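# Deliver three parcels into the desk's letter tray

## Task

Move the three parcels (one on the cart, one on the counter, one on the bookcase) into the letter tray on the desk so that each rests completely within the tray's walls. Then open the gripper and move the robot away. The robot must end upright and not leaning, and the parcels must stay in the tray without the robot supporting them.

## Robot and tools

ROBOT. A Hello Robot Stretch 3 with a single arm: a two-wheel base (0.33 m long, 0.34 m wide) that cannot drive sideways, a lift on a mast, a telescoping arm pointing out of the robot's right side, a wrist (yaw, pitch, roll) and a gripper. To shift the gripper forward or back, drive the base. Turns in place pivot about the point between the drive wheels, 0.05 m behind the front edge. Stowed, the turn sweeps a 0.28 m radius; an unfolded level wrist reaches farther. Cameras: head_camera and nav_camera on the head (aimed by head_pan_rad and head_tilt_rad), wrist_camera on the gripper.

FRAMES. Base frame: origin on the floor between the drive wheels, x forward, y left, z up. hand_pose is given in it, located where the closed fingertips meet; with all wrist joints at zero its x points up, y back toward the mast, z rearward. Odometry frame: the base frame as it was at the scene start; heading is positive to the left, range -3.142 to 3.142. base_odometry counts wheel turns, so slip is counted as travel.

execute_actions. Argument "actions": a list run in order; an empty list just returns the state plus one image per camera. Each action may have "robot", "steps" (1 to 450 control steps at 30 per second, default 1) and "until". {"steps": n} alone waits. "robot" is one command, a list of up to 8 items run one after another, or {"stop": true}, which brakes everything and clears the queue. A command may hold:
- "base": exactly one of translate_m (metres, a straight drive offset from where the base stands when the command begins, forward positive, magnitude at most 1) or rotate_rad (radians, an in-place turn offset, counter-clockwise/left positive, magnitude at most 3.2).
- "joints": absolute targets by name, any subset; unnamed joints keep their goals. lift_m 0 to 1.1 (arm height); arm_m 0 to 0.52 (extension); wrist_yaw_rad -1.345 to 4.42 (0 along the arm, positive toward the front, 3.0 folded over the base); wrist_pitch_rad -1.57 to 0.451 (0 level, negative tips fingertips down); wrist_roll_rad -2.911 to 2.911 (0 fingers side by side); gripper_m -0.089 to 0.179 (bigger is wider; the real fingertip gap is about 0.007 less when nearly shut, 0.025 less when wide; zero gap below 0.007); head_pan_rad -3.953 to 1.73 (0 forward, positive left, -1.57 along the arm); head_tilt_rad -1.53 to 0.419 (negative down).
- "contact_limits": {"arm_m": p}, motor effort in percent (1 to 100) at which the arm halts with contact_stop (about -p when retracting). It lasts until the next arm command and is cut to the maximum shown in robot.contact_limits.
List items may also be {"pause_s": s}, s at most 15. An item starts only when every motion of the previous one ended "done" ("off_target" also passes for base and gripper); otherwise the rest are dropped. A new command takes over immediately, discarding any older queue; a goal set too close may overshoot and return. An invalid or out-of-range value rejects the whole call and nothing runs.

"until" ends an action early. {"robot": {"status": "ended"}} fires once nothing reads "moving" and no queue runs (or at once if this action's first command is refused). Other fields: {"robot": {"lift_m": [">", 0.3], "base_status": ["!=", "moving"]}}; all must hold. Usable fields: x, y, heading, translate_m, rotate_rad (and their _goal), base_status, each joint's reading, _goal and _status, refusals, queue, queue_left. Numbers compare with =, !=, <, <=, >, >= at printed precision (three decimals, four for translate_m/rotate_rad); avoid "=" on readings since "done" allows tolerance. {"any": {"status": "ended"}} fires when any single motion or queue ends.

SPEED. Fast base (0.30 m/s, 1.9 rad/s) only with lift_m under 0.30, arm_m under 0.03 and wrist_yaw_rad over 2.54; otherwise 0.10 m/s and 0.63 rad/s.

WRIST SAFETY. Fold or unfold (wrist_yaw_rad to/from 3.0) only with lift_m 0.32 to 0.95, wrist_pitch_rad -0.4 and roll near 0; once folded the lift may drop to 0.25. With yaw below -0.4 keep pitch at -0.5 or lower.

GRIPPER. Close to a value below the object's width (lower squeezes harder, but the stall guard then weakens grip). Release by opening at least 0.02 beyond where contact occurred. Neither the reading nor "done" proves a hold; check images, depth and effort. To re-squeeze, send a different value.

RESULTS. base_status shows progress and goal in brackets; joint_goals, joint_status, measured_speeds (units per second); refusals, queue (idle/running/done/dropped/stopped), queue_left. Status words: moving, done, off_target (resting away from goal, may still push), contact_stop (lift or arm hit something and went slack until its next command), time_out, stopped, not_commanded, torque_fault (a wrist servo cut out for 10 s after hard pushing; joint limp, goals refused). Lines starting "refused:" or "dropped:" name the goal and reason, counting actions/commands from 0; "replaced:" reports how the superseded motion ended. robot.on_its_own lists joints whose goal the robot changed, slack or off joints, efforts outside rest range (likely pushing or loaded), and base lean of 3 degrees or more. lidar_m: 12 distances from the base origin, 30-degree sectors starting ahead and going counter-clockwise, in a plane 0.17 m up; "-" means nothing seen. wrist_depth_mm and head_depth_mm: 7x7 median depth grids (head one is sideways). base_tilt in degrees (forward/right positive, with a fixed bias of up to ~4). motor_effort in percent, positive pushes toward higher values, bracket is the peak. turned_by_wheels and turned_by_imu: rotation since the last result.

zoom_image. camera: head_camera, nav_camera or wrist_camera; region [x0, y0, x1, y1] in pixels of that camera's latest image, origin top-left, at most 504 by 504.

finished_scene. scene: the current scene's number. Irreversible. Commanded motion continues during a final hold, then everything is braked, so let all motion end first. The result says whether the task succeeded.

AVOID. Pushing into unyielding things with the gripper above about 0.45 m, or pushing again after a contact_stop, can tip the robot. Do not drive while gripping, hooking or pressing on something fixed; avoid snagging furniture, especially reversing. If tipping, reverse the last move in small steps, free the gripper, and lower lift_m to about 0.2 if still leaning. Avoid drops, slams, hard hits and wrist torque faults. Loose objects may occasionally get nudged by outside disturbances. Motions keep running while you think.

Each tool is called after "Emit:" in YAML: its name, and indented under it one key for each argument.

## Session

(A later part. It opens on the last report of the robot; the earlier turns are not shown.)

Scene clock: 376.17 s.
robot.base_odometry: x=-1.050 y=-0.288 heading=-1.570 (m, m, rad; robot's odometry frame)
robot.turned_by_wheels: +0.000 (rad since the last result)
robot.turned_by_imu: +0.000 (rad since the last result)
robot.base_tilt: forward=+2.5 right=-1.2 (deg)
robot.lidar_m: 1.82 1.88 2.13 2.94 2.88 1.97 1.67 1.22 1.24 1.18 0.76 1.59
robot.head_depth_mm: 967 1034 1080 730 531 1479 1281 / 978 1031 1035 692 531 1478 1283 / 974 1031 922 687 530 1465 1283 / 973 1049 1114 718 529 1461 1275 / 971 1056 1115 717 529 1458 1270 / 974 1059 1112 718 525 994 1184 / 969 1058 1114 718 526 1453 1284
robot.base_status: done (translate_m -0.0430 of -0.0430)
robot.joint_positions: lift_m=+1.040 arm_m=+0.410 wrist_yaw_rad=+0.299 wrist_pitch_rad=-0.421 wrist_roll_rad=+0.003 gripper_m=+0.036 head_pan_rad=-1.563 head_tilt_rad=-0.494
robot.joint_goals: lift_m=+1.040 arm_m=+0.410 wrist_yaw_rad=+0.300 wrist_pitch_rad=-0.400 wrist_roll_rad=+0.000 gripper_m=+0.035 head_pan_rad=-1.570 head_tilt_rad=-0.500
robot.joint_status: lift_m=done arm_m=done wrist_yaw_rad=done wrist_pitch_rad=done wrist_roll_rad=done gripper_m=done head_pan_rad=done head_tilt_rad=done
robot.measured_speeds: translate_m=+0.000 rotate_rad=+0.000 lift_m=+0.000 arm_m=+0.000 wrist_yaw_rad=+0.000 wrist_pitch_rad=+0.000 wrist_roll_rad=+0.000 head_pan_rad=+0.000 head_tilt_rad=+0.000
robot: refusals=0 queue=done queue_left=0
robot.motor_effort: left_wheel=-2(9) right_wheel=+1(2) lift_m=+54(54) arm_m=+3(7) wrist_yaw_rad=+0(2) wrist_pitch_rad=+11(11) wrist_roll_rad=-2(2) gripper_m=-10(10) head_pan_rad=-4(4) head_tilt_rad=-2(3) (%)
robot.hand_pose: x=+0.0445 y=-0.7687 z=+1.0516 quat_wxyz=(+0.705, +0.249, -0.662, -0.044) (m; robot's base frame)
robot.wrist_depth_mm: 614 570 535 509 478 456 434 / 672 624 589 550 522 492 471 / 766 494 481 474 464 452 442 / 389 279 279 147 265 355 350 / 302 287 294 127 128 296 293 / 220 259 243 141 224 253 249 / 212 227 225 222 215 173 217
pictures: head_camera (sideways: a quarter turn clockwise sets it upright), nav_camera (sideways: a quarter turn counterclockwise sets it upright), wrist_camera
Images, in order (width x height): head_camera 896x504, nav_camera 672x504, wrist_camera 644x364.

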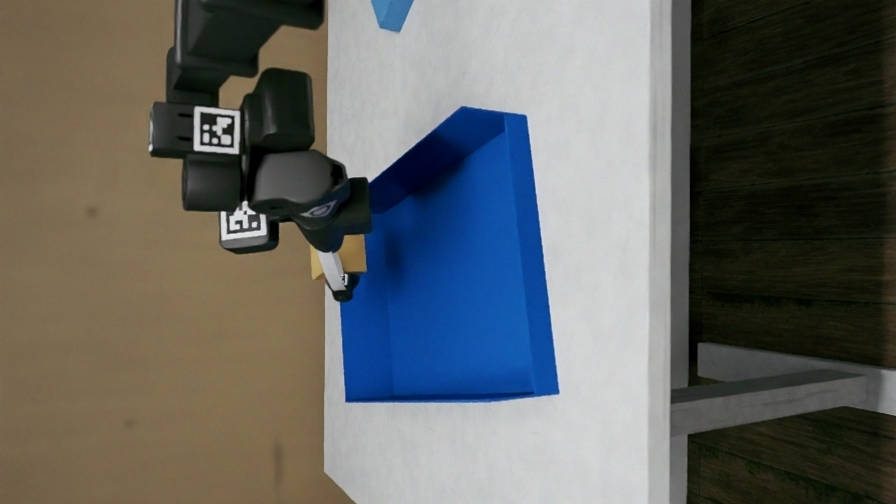

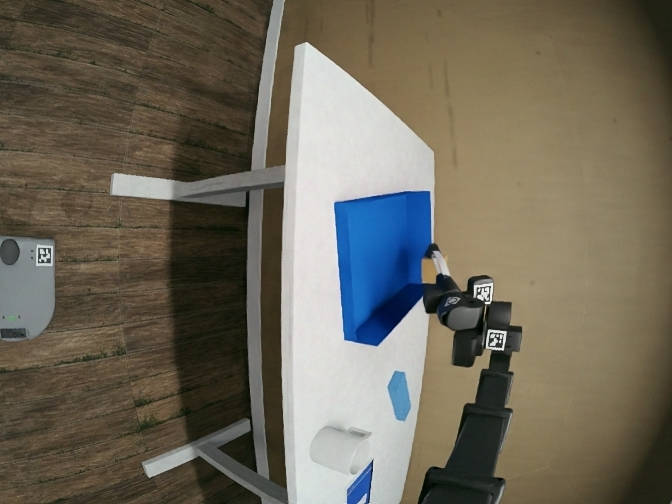

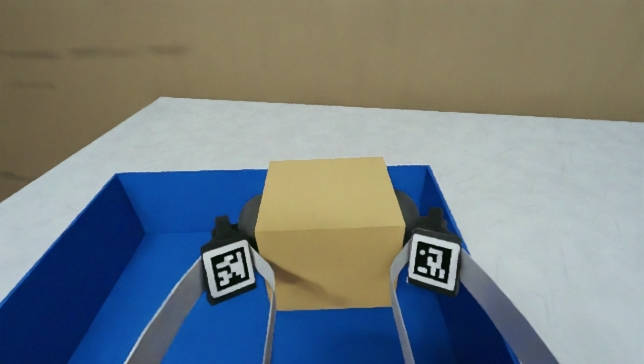

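Emit:
execute_actions:
  actions:
    - {"robot": {"joints": {"lift_m": 0.968}}, "steps": 300, "until": {"robot": {"status": "ended"}}}

Scene clock: 393.40 s.
robot.base_odometry: x=-1.050 y=-0.288 heading=-1.570 (m, m, rad; robot's odometry frame)
robot.turned_by_wheels: +0.000 (rad since the last result)
robot.turned_by_imu: +0.000 (rad since the last result)
robot.base_tilt: forward=+2.5 right=-1.2 (deg)
robot.lidar_m: 1.81 1.88 2.13 2.94 2.88 1.97 1.67 1.22 1.24 1.18 0.76 1.59
robot.head_depth_mm: 973 1054 1128 660 531 1465 1279 / 972 1059 - 660 530 1480 1276 / 975 1057 - 659 530 1475 1284 / 971 1057 1110 684 529 1464 1276 / 967 1058 1116 720 527 1462 1278 / 971 1060 1116 718 528 1003 1178 / 968 1060 1107 719 525 1463 1279
robot.base_status: done (translate_m -0.0430 of -0.0430)
robot.joint_positions: lift_m=+0.968 arm_m=+0.410 wrist_yaw_rad=+0.299 wrist_pitch_rad=-0.421 wrist_roll_rad=+0.003 gripper_m=+0.036 head_pan_rad=-1.563 head_tilt_rad=-0.494
robot.joint_goals: lift_m=+0.968 arm_m=+0.410 wrist_yaw_rad=+0.300 wrist_pitch_rad=-0.400 wrist_roll_rad=+0.000 gripper_m=+0.035 head_pan_rad=-1.570 head_tilt_rad=-0.500
robot.joint_status: lift_m=done arm_m=done wrist_yaw_rad=done wrist_pitch_rad=done wrist_roll_rad=done gripper_m=done head_pan_rad=done head_tilt_rad=done
robot.measured_speeds: translate_m=+0.000 rotate_rad=+0.000 lift_m=+0.000 arm_m=+0.000 wrist_yaw_rad=+0.000 wrist_pitch_rad=+0.000 wrist_roll_rad=+0.000 head_pan_rad=+0.000 head_tilt_rad=+0.000
robot: refusals=0 queue=done queue_left=0
robot.motor_effort: left_wheel=-2(2) right_wheel=+0(0) lift_m=+32(54) arm_m=+3(3) wrist_yaw_rad=+1(0) wrist_pitch_rad=+11(12) wrist_roll_rad=-2(2) gripper_m=-11(11) head_pan_rad=-4(4) head_tilt_rad=-3(2) (%)
robot.hand_pose: x=+0.0445 y=-0.7687 z=+0.9803 quat_wxyz=(+0.705, +0.249, -0.662, -0.044) (m; robot's base frame)
robot.wrist_depth_mm: 608 583 539 508 479 456 431 / 674 462 450 434 229 411 401 / 214 244 244 243 237 286 296 / 211 250 248 147 224 155 237 / 200 207 197 127 128 144 188 / 176 175 163 142 158 135 99 / 153 151 150 148 146 141 95
pictures: head_camera (sideways: a quarter turn clockwise sets it upright), nav_camera (sideways: a quarter turn counterclockwise sets it upright), wrist_camera
Images, in order (width x height): head_camera 896x504, nav_camera 672x504, wrist_camera 644x364.

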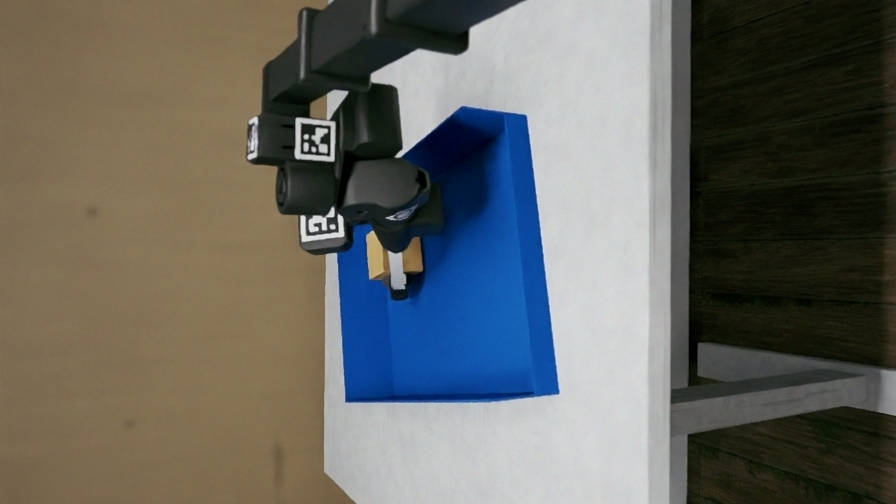

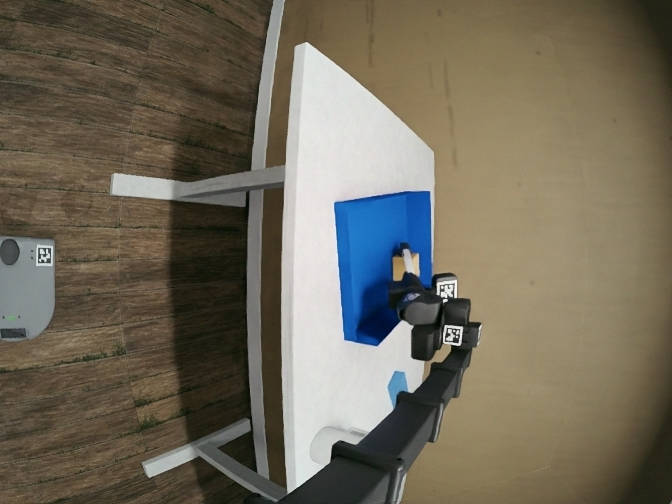

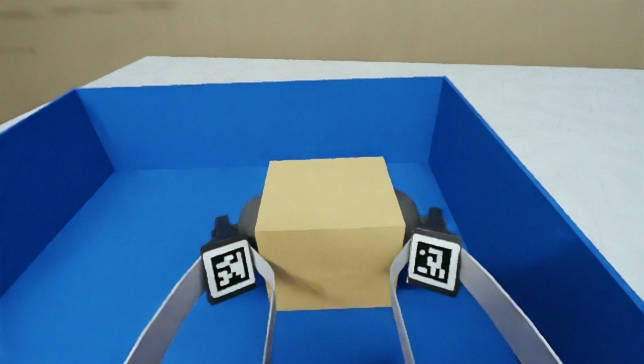

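Emit:
execute_actions:
  actions:
    - {"robot": [{"joints": {"gripper_m": 0.09}}, {"pause_s": 0.5}, {"joints": {"lift_m": 1.05}}], "steps": 300, "until": {"robot": {"status": "ended"}}}

Scene clock: 399.17 s.
robot.base_odometry: x=-1.050 y=-0.288 heading=-1.570 (m, m, rad; robot's odometry frame)
robot.turned_by_wheels: +0.000 (rad since the last result)
robot.turned_by_imu: +0.000 (rad since the last result)
robot.base_tilt: forward=+2.6 right=-1.2 (deg)
robot.lidar_m: 1.82 1.88 2.13 2.94 2.88 1.97 1.67 1.22 1.25 1.18 0.76 1.60
robot.head_depth_mm: 969 - 1100 731 532 1467 1287 / 972 - 1070 691 530 1472 1280 / 972 - 957 687 528 1464 1282 / 973 1043 975 718 527 1463 1280 / 971 1059 1113 719 528 1467 1279 / 971 1055 1118 718 527 1003 1183 / 972 1055 1116 715 525 1462 1275
robot.base_status: done (translate_m -0.0430 of -0.0430)
robot.joint_positions: lift_m=+1.050 arm_m=+0.410 wrist_yaw_rad=+0.299 wrist_pitch_rad=-0.420 wrist_roll_rad=+0.003 gripper_m=+0.090 head_pan_rad=-1.563 head_tilt_rad=-0.494
robot.joint_goals: lift_m=+1.050 arm_m=+0.410 wrist_yaw_rad=+0.300 wrist_pitch_rad=-0.400 wrist_roll_rad=+0.000 gripper_m=+0.090 head_pan_rad=-1.570 head_tilt_rad=-0.500
robot.joint_status: lift_m=done arm_m=done wrist_yaw_rad=done wrist_pitch_rad=done wrist_roll_rad=done gripper_m=done head_pan_rad=done head_tilt_rad=done
robot.measured_speeds: translate_m=+0.000 rotate_rad=+0.000 lift_m=+0.000 arm_m=+0.000 wrist_yaw_rad=+0.000 wrist_pitch_rad=+0.000 wrist_roll_rad=+0.000 head_pan_rad=+0.000 head_tilt_rad=+0.000
robot: refusals=0 queue=done queue_left=0
robot.motor_effort: left_wheel=-2(2) right_wheel=+1(1) lift_m=+54(56) arm_m=+2(3) wrist_yaw_rad=+0(0) wrist_pitch_rad=+11(12) wrist_roll_rad=-2(2) gripper_m=+0(84) head_pan_rad=-4(5) head_tilt_rad=-2(2) (%)
robot.hand_pose: x=+0.0446 y=-0.7689 z=+1.0620 quat_wxyz=(+0.705, +0.249, -0.663, -0.043) (m; robot's base frame)
robot.wrist_depth_mm: 609 569 535 506 480 452 433 / 697 645 600 561 528 497 470 / 771 526 513 497 481 475 467 / 439 405 285 283 374 376 368 / 335 294 298 303 297 311 305 / 220 264 264 209 258 262 261 / 213 236 236 182 224 218 227
pictures: head_camera (sideways: a quarter turn clockwise sets it upright), nav_camera (sideways: a quarter turn counterclockwise sets it upright), wrist_camera
Images, in order (width x height): head_camera 896x504, nav_camera 672x504, wrist_camera 644x364.

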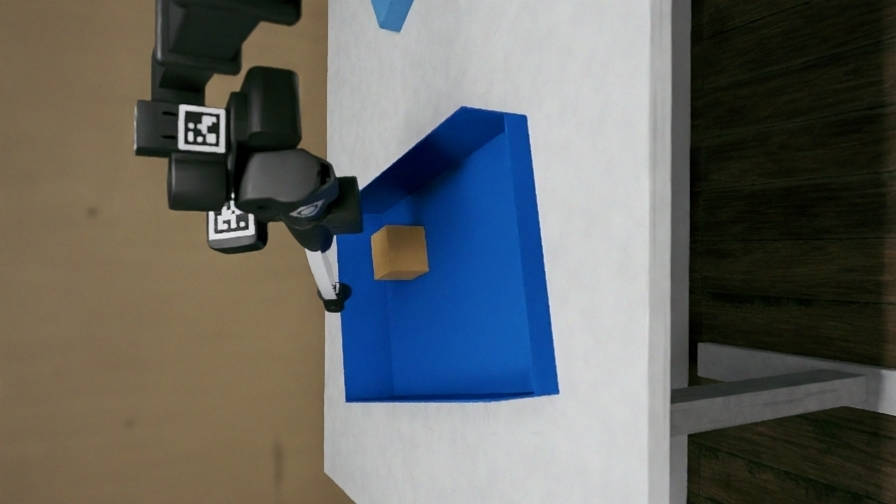

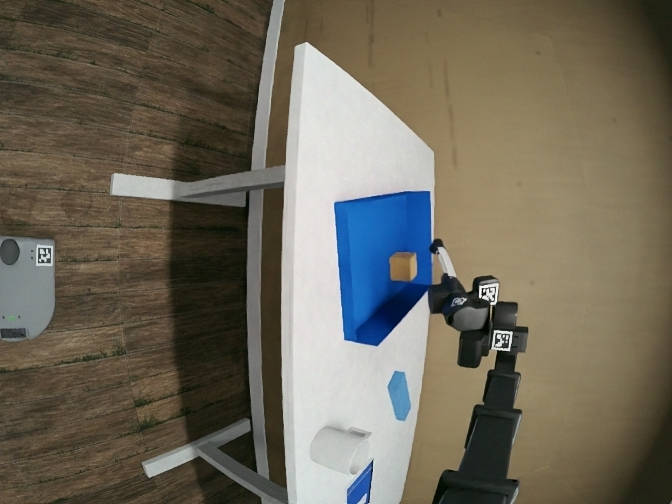

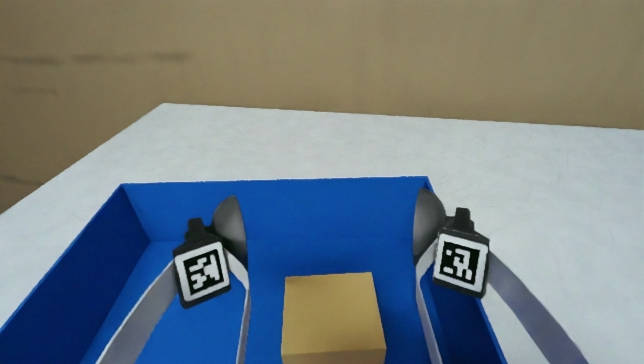

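Emit:
execute_actions:
  actions:
    - {"robot": [{"joints": {"arm_m": 0.0, "gripper_m": 0.04}}, {"joints": {"wrist_yaw_rad": 1.0}}, {"joints": {"lift_m": 0.9}}, {"joints": {"wrist_yaw_rad": 3.0}}, {"joints": {"lift_m": 0.28, "head_pan_rad": 0.0, "head_tilt_rad": -0.3}}, {"base": {"rotate_rad": 2.63}}], "steps": 450, "until": {"robot": {"status": "ended"}}}

Scene clock: 438.83 s.
robot.base_odometry: x=-1.050 y=-0.288 heading=-1.570 (m, m, rad; robot's odometry frame)
robot.turned_by_wheels: +0.000 (rad since the last result)
robot.turned_by_imu: +0.001 (rad since the last result)
robot.base_tilt: forward=+2.6 right=-1.2 (deg)
robot.lidar_m: 1.82 1.89 2.12 2.94 2.88 1.97 1.68 1.22 1.25 1.18 0.76 1.59
robot.head_depth_mm: 1557 1642 1737 1856 1979 1893 1476 / 1564 1635 1733 1848 1968 1887 1474 / 1541 1642 1758 1833 1973 1885 1476 / 1555 1631 1728 1830 1983 1873 1469 / 1542 1639 1727 1832 1980 1860 1474 / 1564 1642 1750 1863 1980 1876 1465 / 1551 1658 1743 1869 1970 1874 1462
robot.base_status: done (translate_m -0.0430 of -0.0430)
robot.joint_positions: lift_m=+0.322 arm_m=+0.001 wrist_yaw_rad=+2.998 wrist_pitch_rad=-0.419 wrist_roll_rad=+0.003 gripper_m=+0.040 head_pan_rad=-0.007 head_tilt_rad=-0.310
robot.joint_goals: lift_m=+0.280 arm_m=+0.000 wrist_yaw_rad=+3.000 wrist_pitch_rad=-0.400 wrist_roll_rad=+0.000 gripper_m=+0.040 head_pan_rad=+0.000 head_tilt_rad=-0.300
robot.joint_status: lift_m=moving arm_m=done wrist_yaw_rad=done wrist_pitch_rad=done wrist_roll_rad=done gripper_m=done head_pan_rad=done head_tilt_rad=done
robot.measured_speeds: translate_m=+0.000 rotate_rad=+0.000 lift_m=-0.110 arm_m=+0.000 wrist_yaw_rad=+0.000 wrist_pitch_rad=+0.000 wrist_roll_rad=+0.000 head_pan_rad=+0.000 head_tilt_rad=+0.000
robot: refusals=0 queue=running queue_left=1
robot.motor_effort: left_wheel=-2(2) right_wheel=+1(1) lift_m=+30(55) arm_m=-3(1) wrist_yaw_rad=+1(2) wrist_pitch_rad=+10(11) wrist_roll_rad=-2(2) gripper_m=-1(85) head_pan_rad=+5(55) head_tilt_rad=+2(16) (%)
robot.hand_pose: x=+0.0108 y=+0.0760 z=+0.3342 quat_wxyz=(+0.197, +0.701, +0.097, +0.678) (m; robot's base frame)
robot.wrist_depth_mm: - - - - - - - / - - - - - - - / - - - 971 968 948 924 / 828 809 793 786 772 751 727 / 663 658 - 642 649 618 613 / 556 556 - 552 518 532 525 / 484 504 - - 462 457 456
pictures: head_camera (sideways: a quarter turn clockwise sets it upright), nav_camera (sideways: a quarter turn counterclockwise sets it upright), wrist_camera
Images, in order (width x height): head_camera 896x504, nav_camera 672x504, wrist_camera 644x364.

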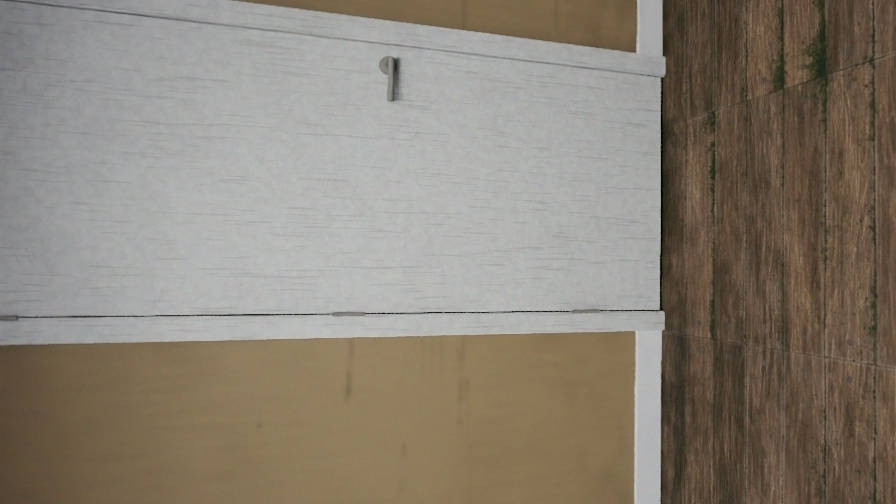

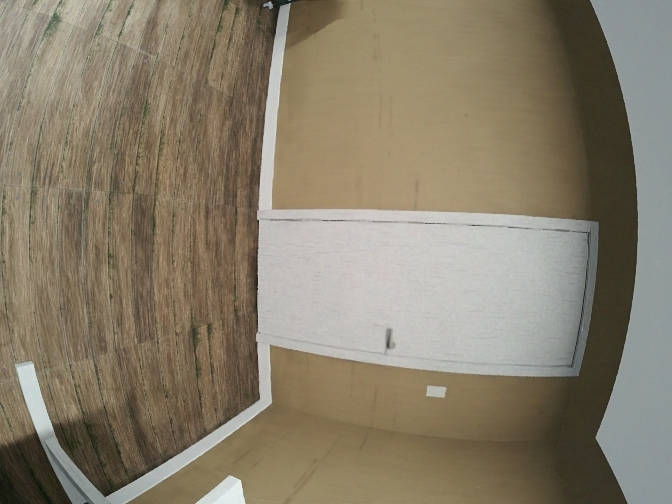

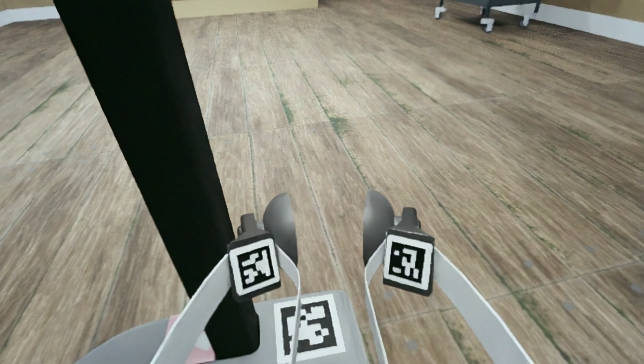

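The queue is still running; let me wait for it to finish.

Emit:
execute_actions:
  actions:
    - {"steps": 300, "until": {"robot": {"status": "ended"}}}

Scene clock: 442.40 s.
robot.base_odometry: x=-1.050 y=-0.288 heading=+1.060 (m, m, rad; robot's odometry frame)
robot.turned_by_wheels: +2.630 (rad since the last result)
robot.turned_by_imu: +2.590 (rad since the last result)
robot.base_tilt: forward=+2.5 right=-1.2 (deg)
robot.lidar_m: 1.96 1.67 1.22 1.24 1.19 0.76 1.61 1.82 1.89 2.13 2.94 2.85
robot.head_depth_mm: 2280 2459 2610 2822 2642 1891 1476 / 2158 2266 2447 2633 2638 1887 1483 / 2020 2133 2224 2196 2258 1887 1479 / 1924 2002 2079 2182 2247 1874 1471 / 1785 1894 1949 2077 2191 1872 1456 / 1698 1783 1856 1919 1951 1875 1464 / 1617 1691 1801 1851 1991 1866 1460
robot.base_status: done (rotate_rad +2.6299 of +2.6300)
robot.joint_positions: lift_m=+0.280 arm_m=+0.001 wrist_yaw_rad=+2.998 wrist_pitch_rad=-0.419 wrist_roll_rad=+0.003 gripper_m=+0.040 head_pan_rad=-0.007 head_tilt_rad=-0.309
robot.joint_goals: lift_m=+0.280 arm_m=+0.000 wrist_yaw_rad=+3.000 wrist_pitch_rad=-0.400 wrist_roll_rad=+0.000 gripper_m=+0.040 head_pan_rad=+0.000 head_tilt_rad=-0.300
robot.joint_status: lift_m=done arm_m=done wrist_yaw_rad=done wrist_pitch_rad=done wrist_roll_rad=done gripper_m=done head_pan_rad=done head_tilt_rad=done
robot.measured_speeds: translate_m=+0.000 rotate_rad=+0.000 lift_m=+0.000 arm_m=+0.000 wrist_yaw_rad=+0.000 wrist_pitch_rad=+0.000 wrist_roll_rad=+0.000 head_pan_rad=+0.000 head_tilt_rad=+0.000
robot: refusals=0 queue=done queue_left=0
robot.motor_effort: left_wheel=-2(14) right_wheel=+1(6) lift_m=+31(31) arm_m=-2(3) wrist_yaw_rad=+1(1) wrist_pitch_rad=+10(10) wrist_roll_rad=-2(2) gripper_m=+0(0) head_pan_rad=+5(5) head_tilt_rad=+3(3) (%)
robot.hand_pose: x=+0.0108 y=+0.0760 z=+0.2928 quat_wxyz=(+0.197, +0.701, +0.097, +0.678) (m; robot's base frame)
robot.wrist_depth_mm: 891 - - - - - - / 952 - - - - - - / 964 - 944 907 884 867 846 / 754 748 710 729 694 685 677 / 605 594 - 581 592 566 555 / 501 513 - - 473 482 470 / 455 - - - 422 418 409
pictures: head_camera (sideways: a quarter turn clockwise sets it upright), nav_camera (sideways: a quarter turn counterclockwise sets it upright), wrist_camera
Images, in order (width x height): head_camera 896x504, nav_camera 672x504, wrist_camera 644x364.

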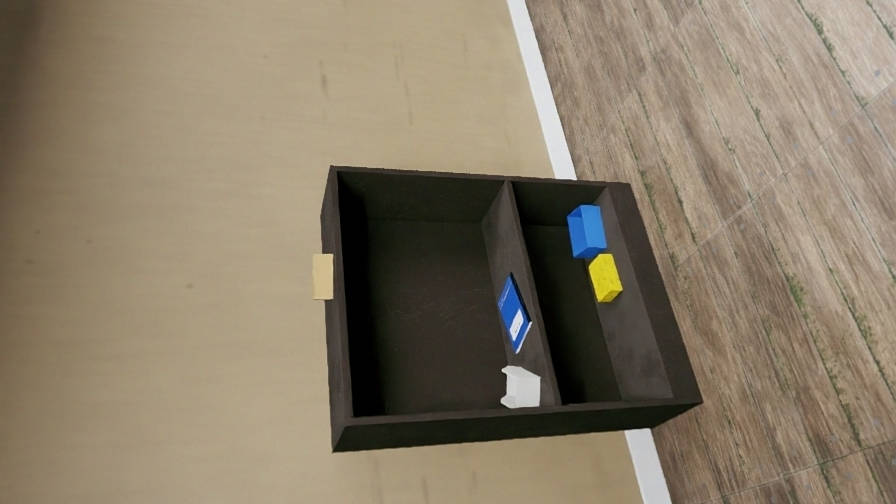

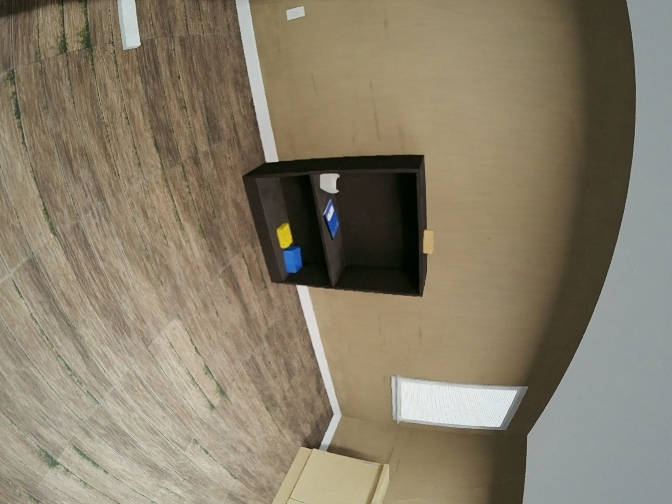

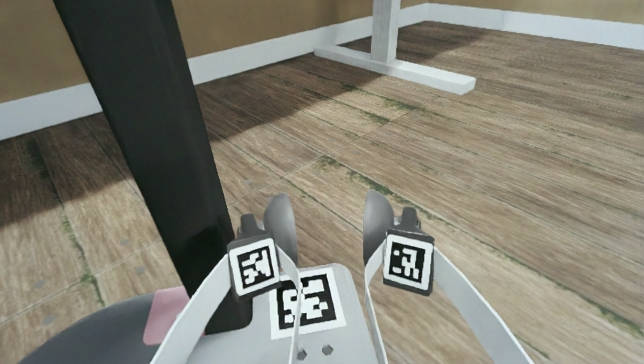

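Emit:
execute_actions:
  actions:
    - {"robot": {"base": {"translate_m": 1.0}}, "steps": 300, "until": {"robot": {"status": "ended"}}}

Scene clock: 450.87 s.
robot.base_odometry: x=-0.561 y=+0.585 heading=+1.060 (m, m, rad; robot's odometry frame)
robot.turned_by_wheels: +0.000 (rad since the last result)
robot.turned_by_imu: +0.004 (rad since the last result)
robot.base_tilt: forward=+2.6 right=-1.3 (deg)
robot.lidar_m: 1.00 0.76 1.10 1.46 1.72 1.65 2.35 2.68 2.42 2.53 2.42 1.59
robot.head_depth_mm: 1257 1359 1451 1576 1702 1823 1487 / 1179 1263 1352 1373 1576 1692 1487 / 1106 1183 1254 1117 1205 1192 1280 / 1046 1108 1168 1165 1260 1189 1289 / 984 1038 1095 879 1194 1180 1230 / 939 990 1042 964 1108 1138 1011 / 895 937 985 955 1041 1097 951
robot.base_status: done (translate_m +1.0000 of +1.0000)
robot.joint_positions: lift_m=+0.280 arm_m=+0.001 wrist_yaw_rad=+2.999 wrist_pitch_rad=-0.419 wrist_roll_rad=+0.003 gripper_m=+0.040 head_pan_rad=-0.007 head_tilt_rad=-0.309
robot.joint_goals: lift_m=+0.280 arm_m=+0.000 wrist_yaw_rad=+3.000 wrist_pitch_rad=-0.400 wrist_roll_rad=+0.000 gripper_m=+0.040 head_pan_rad=+0.000 head_tilt_rad=-0.300
robot.joint_status: lift_m=done arm_m=done wrist_yaw_rad=done wrist_pitch_rad=done wrist_roll_rad=done gripper_m=done head_pan_rad=done head_tilt_rad=done
robot.measured_speeds: translate_m=+0.000 rotate_rad=+0.000 lift_m=+0.000 arm_m=+0.000 wrist_yaw_rad=+0.000 wrist_pitch_rad=+0.000 wrist_roll_rad=+0.000 head_pan_rad=+0.000 head_tilt_rad=+0.000
robot: refusals=0 queue=done queue_left=0
robot.motor_effort: left_wheel=-2(9) right_wheel=+1(5) lift_m=+32(32) arm_m=-3(3) wrist_yaw_rad=+0(1) wrist_pitch_rad=+10(10) wrist_roll_rad=-2(2) gripper_m=-1(0) head_pan_rad=+4(5) head_tilt_rad=+3(2) (%)
robot.hand_pose: x=+0.0107 y=+0.0760 z=+0.2928 quat_wxyz=(+0.196, +0.701, +0.097, +0.678) (m; robot's base frame)
robot.wrist_depth_mm: - - - - - - 840 / - - - - - - 845 / 984 - 922 919 871 869 684 / 736 737 708 704 681 678 641 / 597 593 - 578 589 567 556 / 503 515 - - 470 482 471 / 451 - - - 419 415 415
pictures: head_camera (sideways: a quarter turn clockwise sets it upright), nav_camera (sideways: a quarter turn counterclockwise sets it upright), wrist_camera
Images, in order (width x height): head_camera 896x504, nav_camera 672x504, wrist_camera 644x364.

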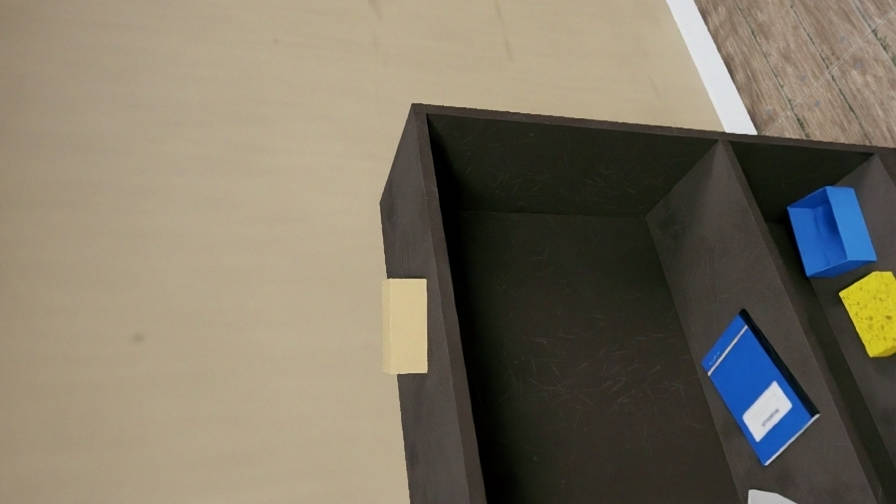

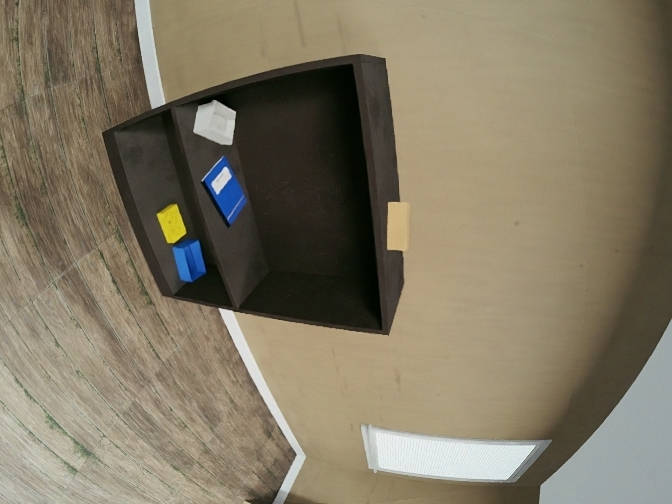

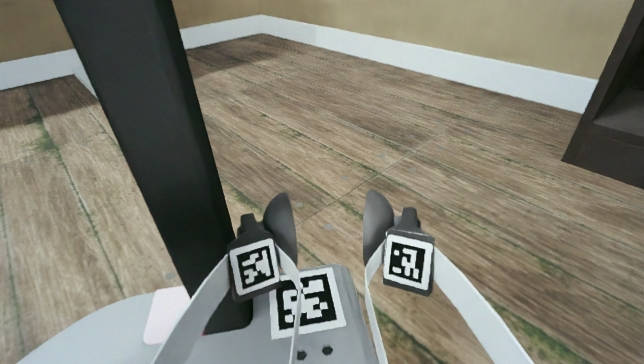

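Emit:
execute_actions:
  actions:
    - {"robot": [{"base": {"translate_m": 0.38}}, {"base": {"rotate_rad": 2.2}, "joints": {"head_pan_rad": -1.57, "head_tilt_rad": -0.3}}], "steps": 450, "until": {"robot": {"status": "ended"}}}

Scene clock: 483.57 s.
robot.base_odometry: x=-0.375 y=+0.916 heading=-3.024 (m, m, rad; robot's odometry frame)
robot.turned_by_wheels: +2.200 (rad since the last result)
robot.turned_by_imu: +2.167 (rad since the last result)
robot.base_tilt: forward=+2.5 right=-1.1 (deg)
robot.lidar_m: 1.47 2.01 2.93 3.00 2.63 2.27 2.22 0.67 0.62 0.70 0.51 1.15
robot.head_depth_mm: 606 637 675 703 498 755 815 / 614 645 682 715 495 768 826 / 620 653 693 723 494 784 838 / 626 662 702 730 520 793 844 / 635 671 713 740 518 809 855 / 643 679 720 751 517 798 837 / 650 687 730 775 534 601 614
robot.base_status: done (rotate_rad +2.1999 of +2.2000)
robot.joint_positions: lift_m=+0.280 arm_m=+0.001 wrist_yaw_rad=+2.999 wrist_pitch_rad=-0.419 wrist_roll_rad=+0.003 gripper_m=+0.040 head_pan_rad=-1.563 head_tilt_rad=-0.309
robot.joint_goals: lift_m=+0.280 arm_m=+0.000 wrist_yaw_rad=+3.000 wrist_pitch_rad=-0.400 wrist_roll_rad=+0.000 gripper_m=+0.040 head_pan_rad=-1.570 head_tilt_rad=-0.300
robot.joint_status: lift_m=done arm_m=done wrist_yaw_rad=done wrist_pitch_rad=done wrist_roll_rad=done gripper_m=done head_pan_rad=done head_tilt_rad=done
robot.measured_speeds: translate_m=+0.000 rotate_rad=+0.000 lift_m=+0.000 arm_m=+0.000 wrist_yaw_rad=+0.000 wrist_pitch_rad=+0.000 wrist_roll_rad=+0.000 head_pan_rad=+0.000 head_tilt_rad=+0.000
robot: refusals=0 queue=done queue_left=0
robot.motor_effort: left_wheel=-2(12) right_wheel=+1(7) lift_m=+32(32) arm_m=-3(3) wrist_yaw_rad=+0(1) wrist_pitch_rad=+10(10) wrist_roll_rad=-2(2) gripper_m=-1(0) head_pan_rad=-4(54) head_tilt_rad=+3(3) (%)
robot.hand_pose: x=+0.0106 y=+0.0760 z=+0.2928 quat_wxyz=(+0.196, +0.701, +0.097, +0.679) (m; robot's base frame)
robot.wrist_depth_mm: - - - - - - - / - - - - - - - / 973 - 934 896 889 877 839 / 740 735 728 722 691 671 663 / 612 605 - 584 594 565 549 / 506 517 - - 468 477 475 / 450 - - - 418 420 412
pictures: head_camera (sideways: a quarter turn clockwise sets it upright), nav_camera (sideways: a quarter turn counterclockwise sets it upright), wrist_camera
Images, in order (width x height): head_camera 896x504, nav_camera 672x504, wrist_camera 644x364.

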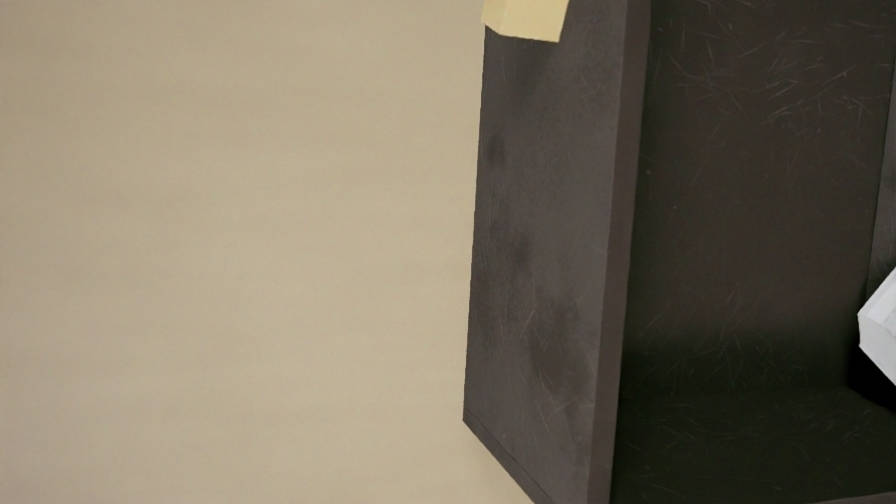

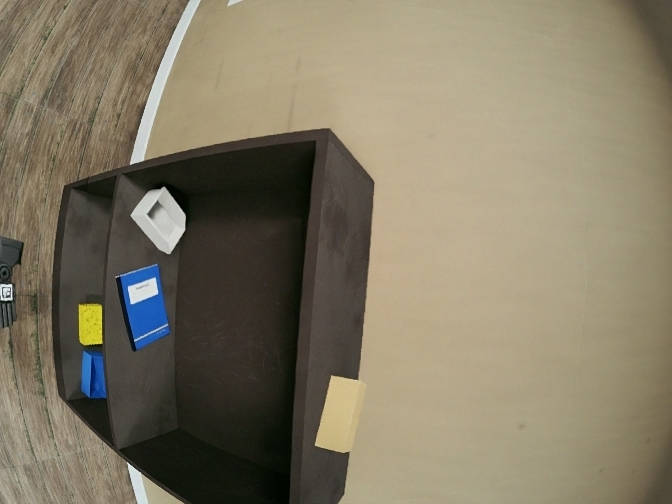

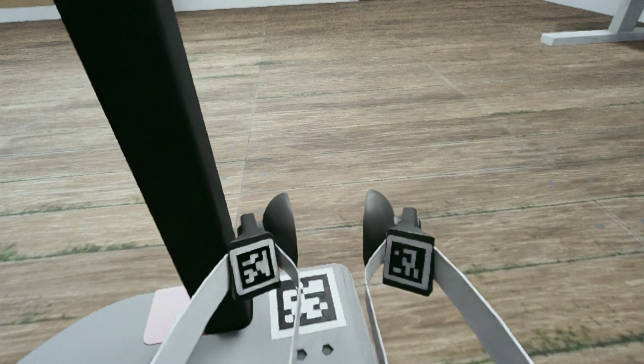

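Emit:
execute_actions:
  actions:
    - {"robot": [{"base": {"translate_m": -0.41}}, {"joints": {"lift_m": 0.9}}, {"joints": {"wrist_yaw_rad": 1.57, "arm_m": 0.1}}, {"joints": {"lift_m": 1.09, "wrist_pitch_rad": -0.3, "gripper_m": 0.12}}], "steps": 450, "until": {"robot": {"status": "ended"}}}

Scene clock: 511.70 s.
robot.base_odometry: x=+0.032 y=+0.964 heading=-3.024 (m, m, rad; robot's odometry frame)
robot.turned_by_wheels: +0.000 (rad since the last result)
robot.turned_by_imu: -0.001 (rad since the last result)
robot.base_tilt: forward=+2.6 right=-1.2 (deg)
robot.lidar_m: 1.89 2.34 3.09 2.54 2.39 1.85 1.81 0.97 0.42 0.46 0.72 0.79
robot.head_depth_mm: 584 606 - - 719 433 820 / 589 624 - - - 625 634 / 596 629 - - - 746 805 / 601 635 677 706 - 776 817 / 612 646 685 719 - - 834 / 618 655 694 - - 801 844 / 626 663 699 - 508 824 857
robot.base_status: done (translate_m -0.4100 of -0.4100)
robot.joint_positions: lift_m=+1.090 arm_m=+0.100 wrist_yaw_rad=+1.572 wrist_pitch_rad=-0.320 wrist_roll_rad=+0.003 gripper_m=+0.120 head_pan_rad=-1.563 head_tilt_rad=-0.309
robot.joint_goals: lift_m=+1.090 arm_m=+0.100 wrist_yaw_rad=+1.570 wrist_pitch_rad=-0.300 wrist_roll_rad=+0.000 gripper_m=+0.120 head_pan_rad=-1.570 head_tilt_rad=-0.300
robot.joint_status: lift_m=done arm_m=done wrist_yaw_rad=done wrist_pitch_rad=done wrist_roll_rad=done gripper_m=done head_pan_rad=done head_tilt_rad=done
robot.measured_speeds: translate_m=+0.000 rotate_rad=+0.000 lift_m=+0.000 arm_m=+0.000 wrist_yaw_rad=+0.000 wrist_pitch_rad=+0.000 wrist_roll_rad=+0.000 head_pan_rad=+0.000 head_tilt_rad=+0.000
robot: refusals=0 queue=done queue_left=0
robot.motor_effort: left_wheel=-2(15) right_wheel=+0(3) lift_m=+54(57) arm_m=+3(3) wrist_yaw_rad=-2(3) wrist_pitch_rad=+11(12) wrist_roll_rad=-2(2) gripper_m=+0(86) head_pan_rad=-4(5) head_tilt_rad=+2(4) (%)
robot.hand_pose: x=+0.2143 y=-0.2445 z=+1.1248 quat_wxyz=(+0.573, +0.574, -0.414, +0.413) (m; robot's base frame)
robot.wrist_depth_mm: - - - - - 976 636 / - - - - - 906 595 / - - - - - 438 429 / - - - - - 372 315 / - - - - - 715 253 / - - - - - 829 224 / - - - - 925 780 533
pictures: head_camera (sideways: a quarter turn clockwise sets it upright), nav_camera (sideways: a quarter turn counterclockwise sets it upright), wrist_camera
Images, in order (width x height): head_camera 896x504, nav_camera 672x504, wrist_camera 644x364.

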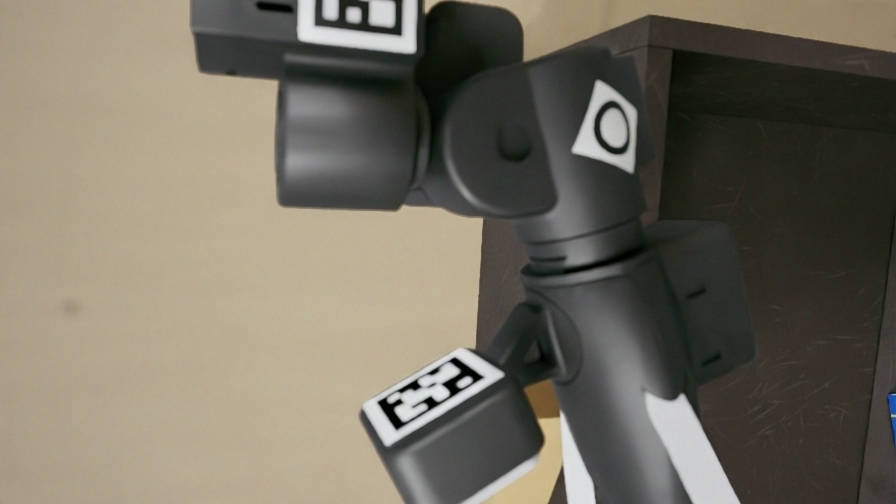

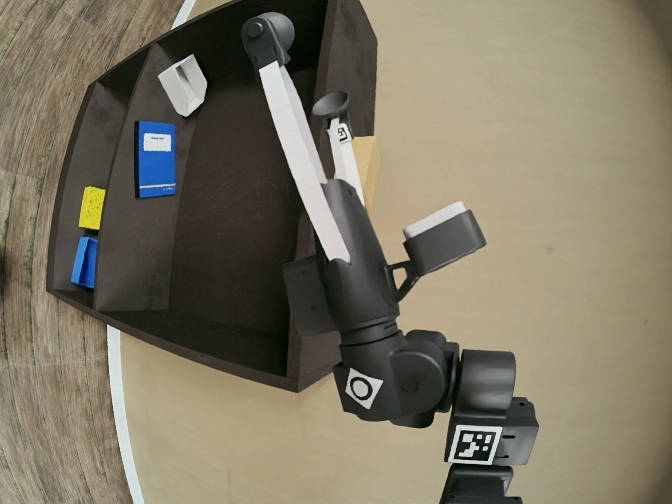

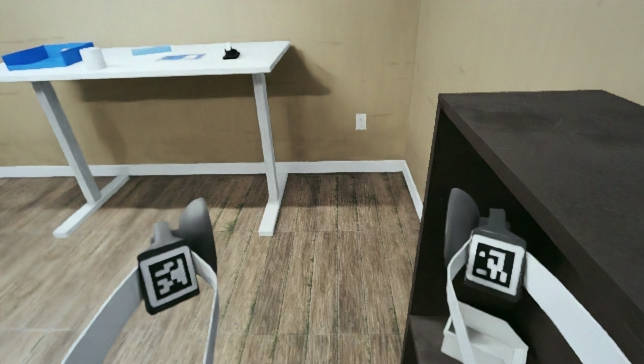

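Emit:
execute_actions:
  actions:
    - {"robot": {"joints": {"arm_m": 0.41}}, "steps": 300, "until": {"robot": {"status": "ended"}}}

Scene clock: 519.27 s.
robot.base_odometry: x=+0.032 y=+0.964 heading=-3.024 (m, m, rad; robot's odometry frame)
robot.turned_by_wheels: +0.000 (rad since the last result)
robot.turned_by_imu: +0.000 (rad since the last result)
robot.base_tilt: forward=+2.6 right=-1.2 (deg)
robot.lidar_m: 1.88 2.35 3.09 2.54 2.39 1.85 1.82 0.97 0.42 0.46 0.71 0.79
robot.head_depth_mm: 582 613 662 688 712 433 824 / 590 618 664 692 497 597 635 / 597 630 - 704 493 748 808 / 602 638 671 678 493 760 821 / 612 644 680 709 490 773 834 / 617 652 693 618 488 784 845 / 624 662 701 733 487 798 859
robot.base_status: done (translate_m -0.4100 of -0.4100)
robot.joint_positions: lift_m=+1.090 arm_m=+0.410 wrist_yaw_rad=+1.573 wrist_pitch_rad=-0.318 wrist_roll_rad=+0.003 gripper_m=+0.120 head_pan_rad=-1.563 head_tilt_rad=-0.309
robot.joint_goals: lift_m=+1.090 arm_m=+0.410 wrist_yaw_rad=+1.570 wrist_pitch_rad=-0.300 wrist_roll_rad=+0.000 gripper_m=+0.120 head_pan_rad=-1.570 head_tilt_rad=-0.300
robot.joint_status: lift_m=done arm_m=done wrist_yaw_rad=done wrist_pitch_rad=done wrist_roll_rad=done gripper_m=done head_pan_rad=done head_tilt_rad=done
robot.measured_speeds: translate_m=+0.000 rotate_rad=+0.000 lift_m=+0.000 arm_m=+0.000 wrist_yaw_rad=+0.000 wrist_pitch_rad=+0.000 wrist_roll_rad=+0.000 head_pan_rad=+0.000 head_tilt_rad=+0.000
robot: refusals=0 queue=done queue_left=0
robot.motor_effort: left_wheel=-1(2) right_wheel=+1(2) lift_m=+54(54) arm_m=+3(6) wrist_yaw_rad=-2(4) wrist_pitch_rad=+10(11) wrist_roll_rad=-2(2) gripper_m=+1(1) head_pan_rad=-5(4) head_tilt_rad=+3(3) (%)
robot.hand_pose: x=+0.2145 y=-0.5543 z=+1.1253 quat_wxyz=(+0.572, +0.574, -0.414, +0.414) (m; robot's base frame)
robot.wrist_depth_mm: - - - - 814 365 232 / - - - - 695 368 233 / - - - 459 452 365 234 / - - 361 337 330 324 235 / - - 269 265 262 280 235 / - - 220 217 213 138 149 / - 189 188 176 127 126 131
pictures: head_camera (sideways: a quarter turn clockwise sets it upright), nav_camera (sideways: a quarter turn counterclockwise sets it upright), wrist_camera
Images, in order (width x height): head_camera 896x504, nav_camera 672x504, wrist_camera 644x364.

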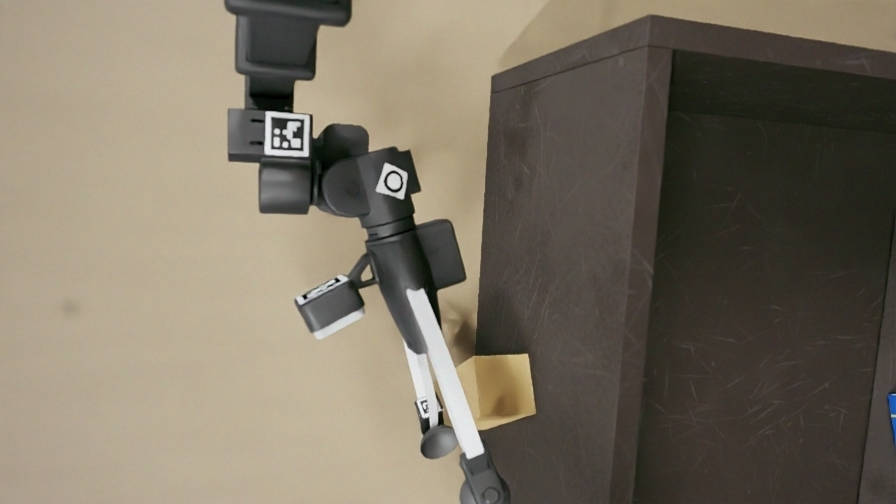

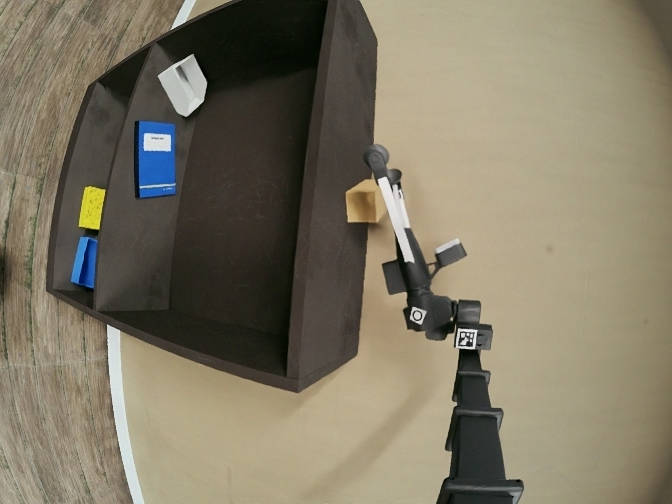

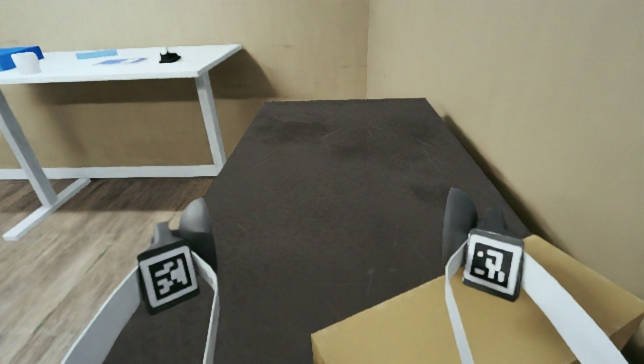

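Emit:
zoom_image:
  camera: "head_camera"
  region: [330, 220, 630, 504]

Region (330, 220, 630, 504) of head_camera's 896x504 image, scaled by 1.680, with more detail than that image has; it fills the top 477 rows of this view, and the rest is white.

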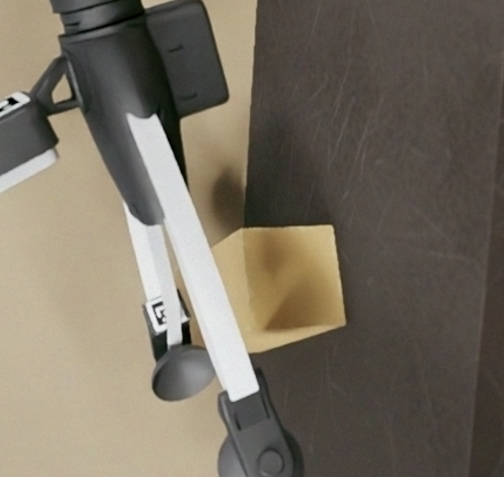

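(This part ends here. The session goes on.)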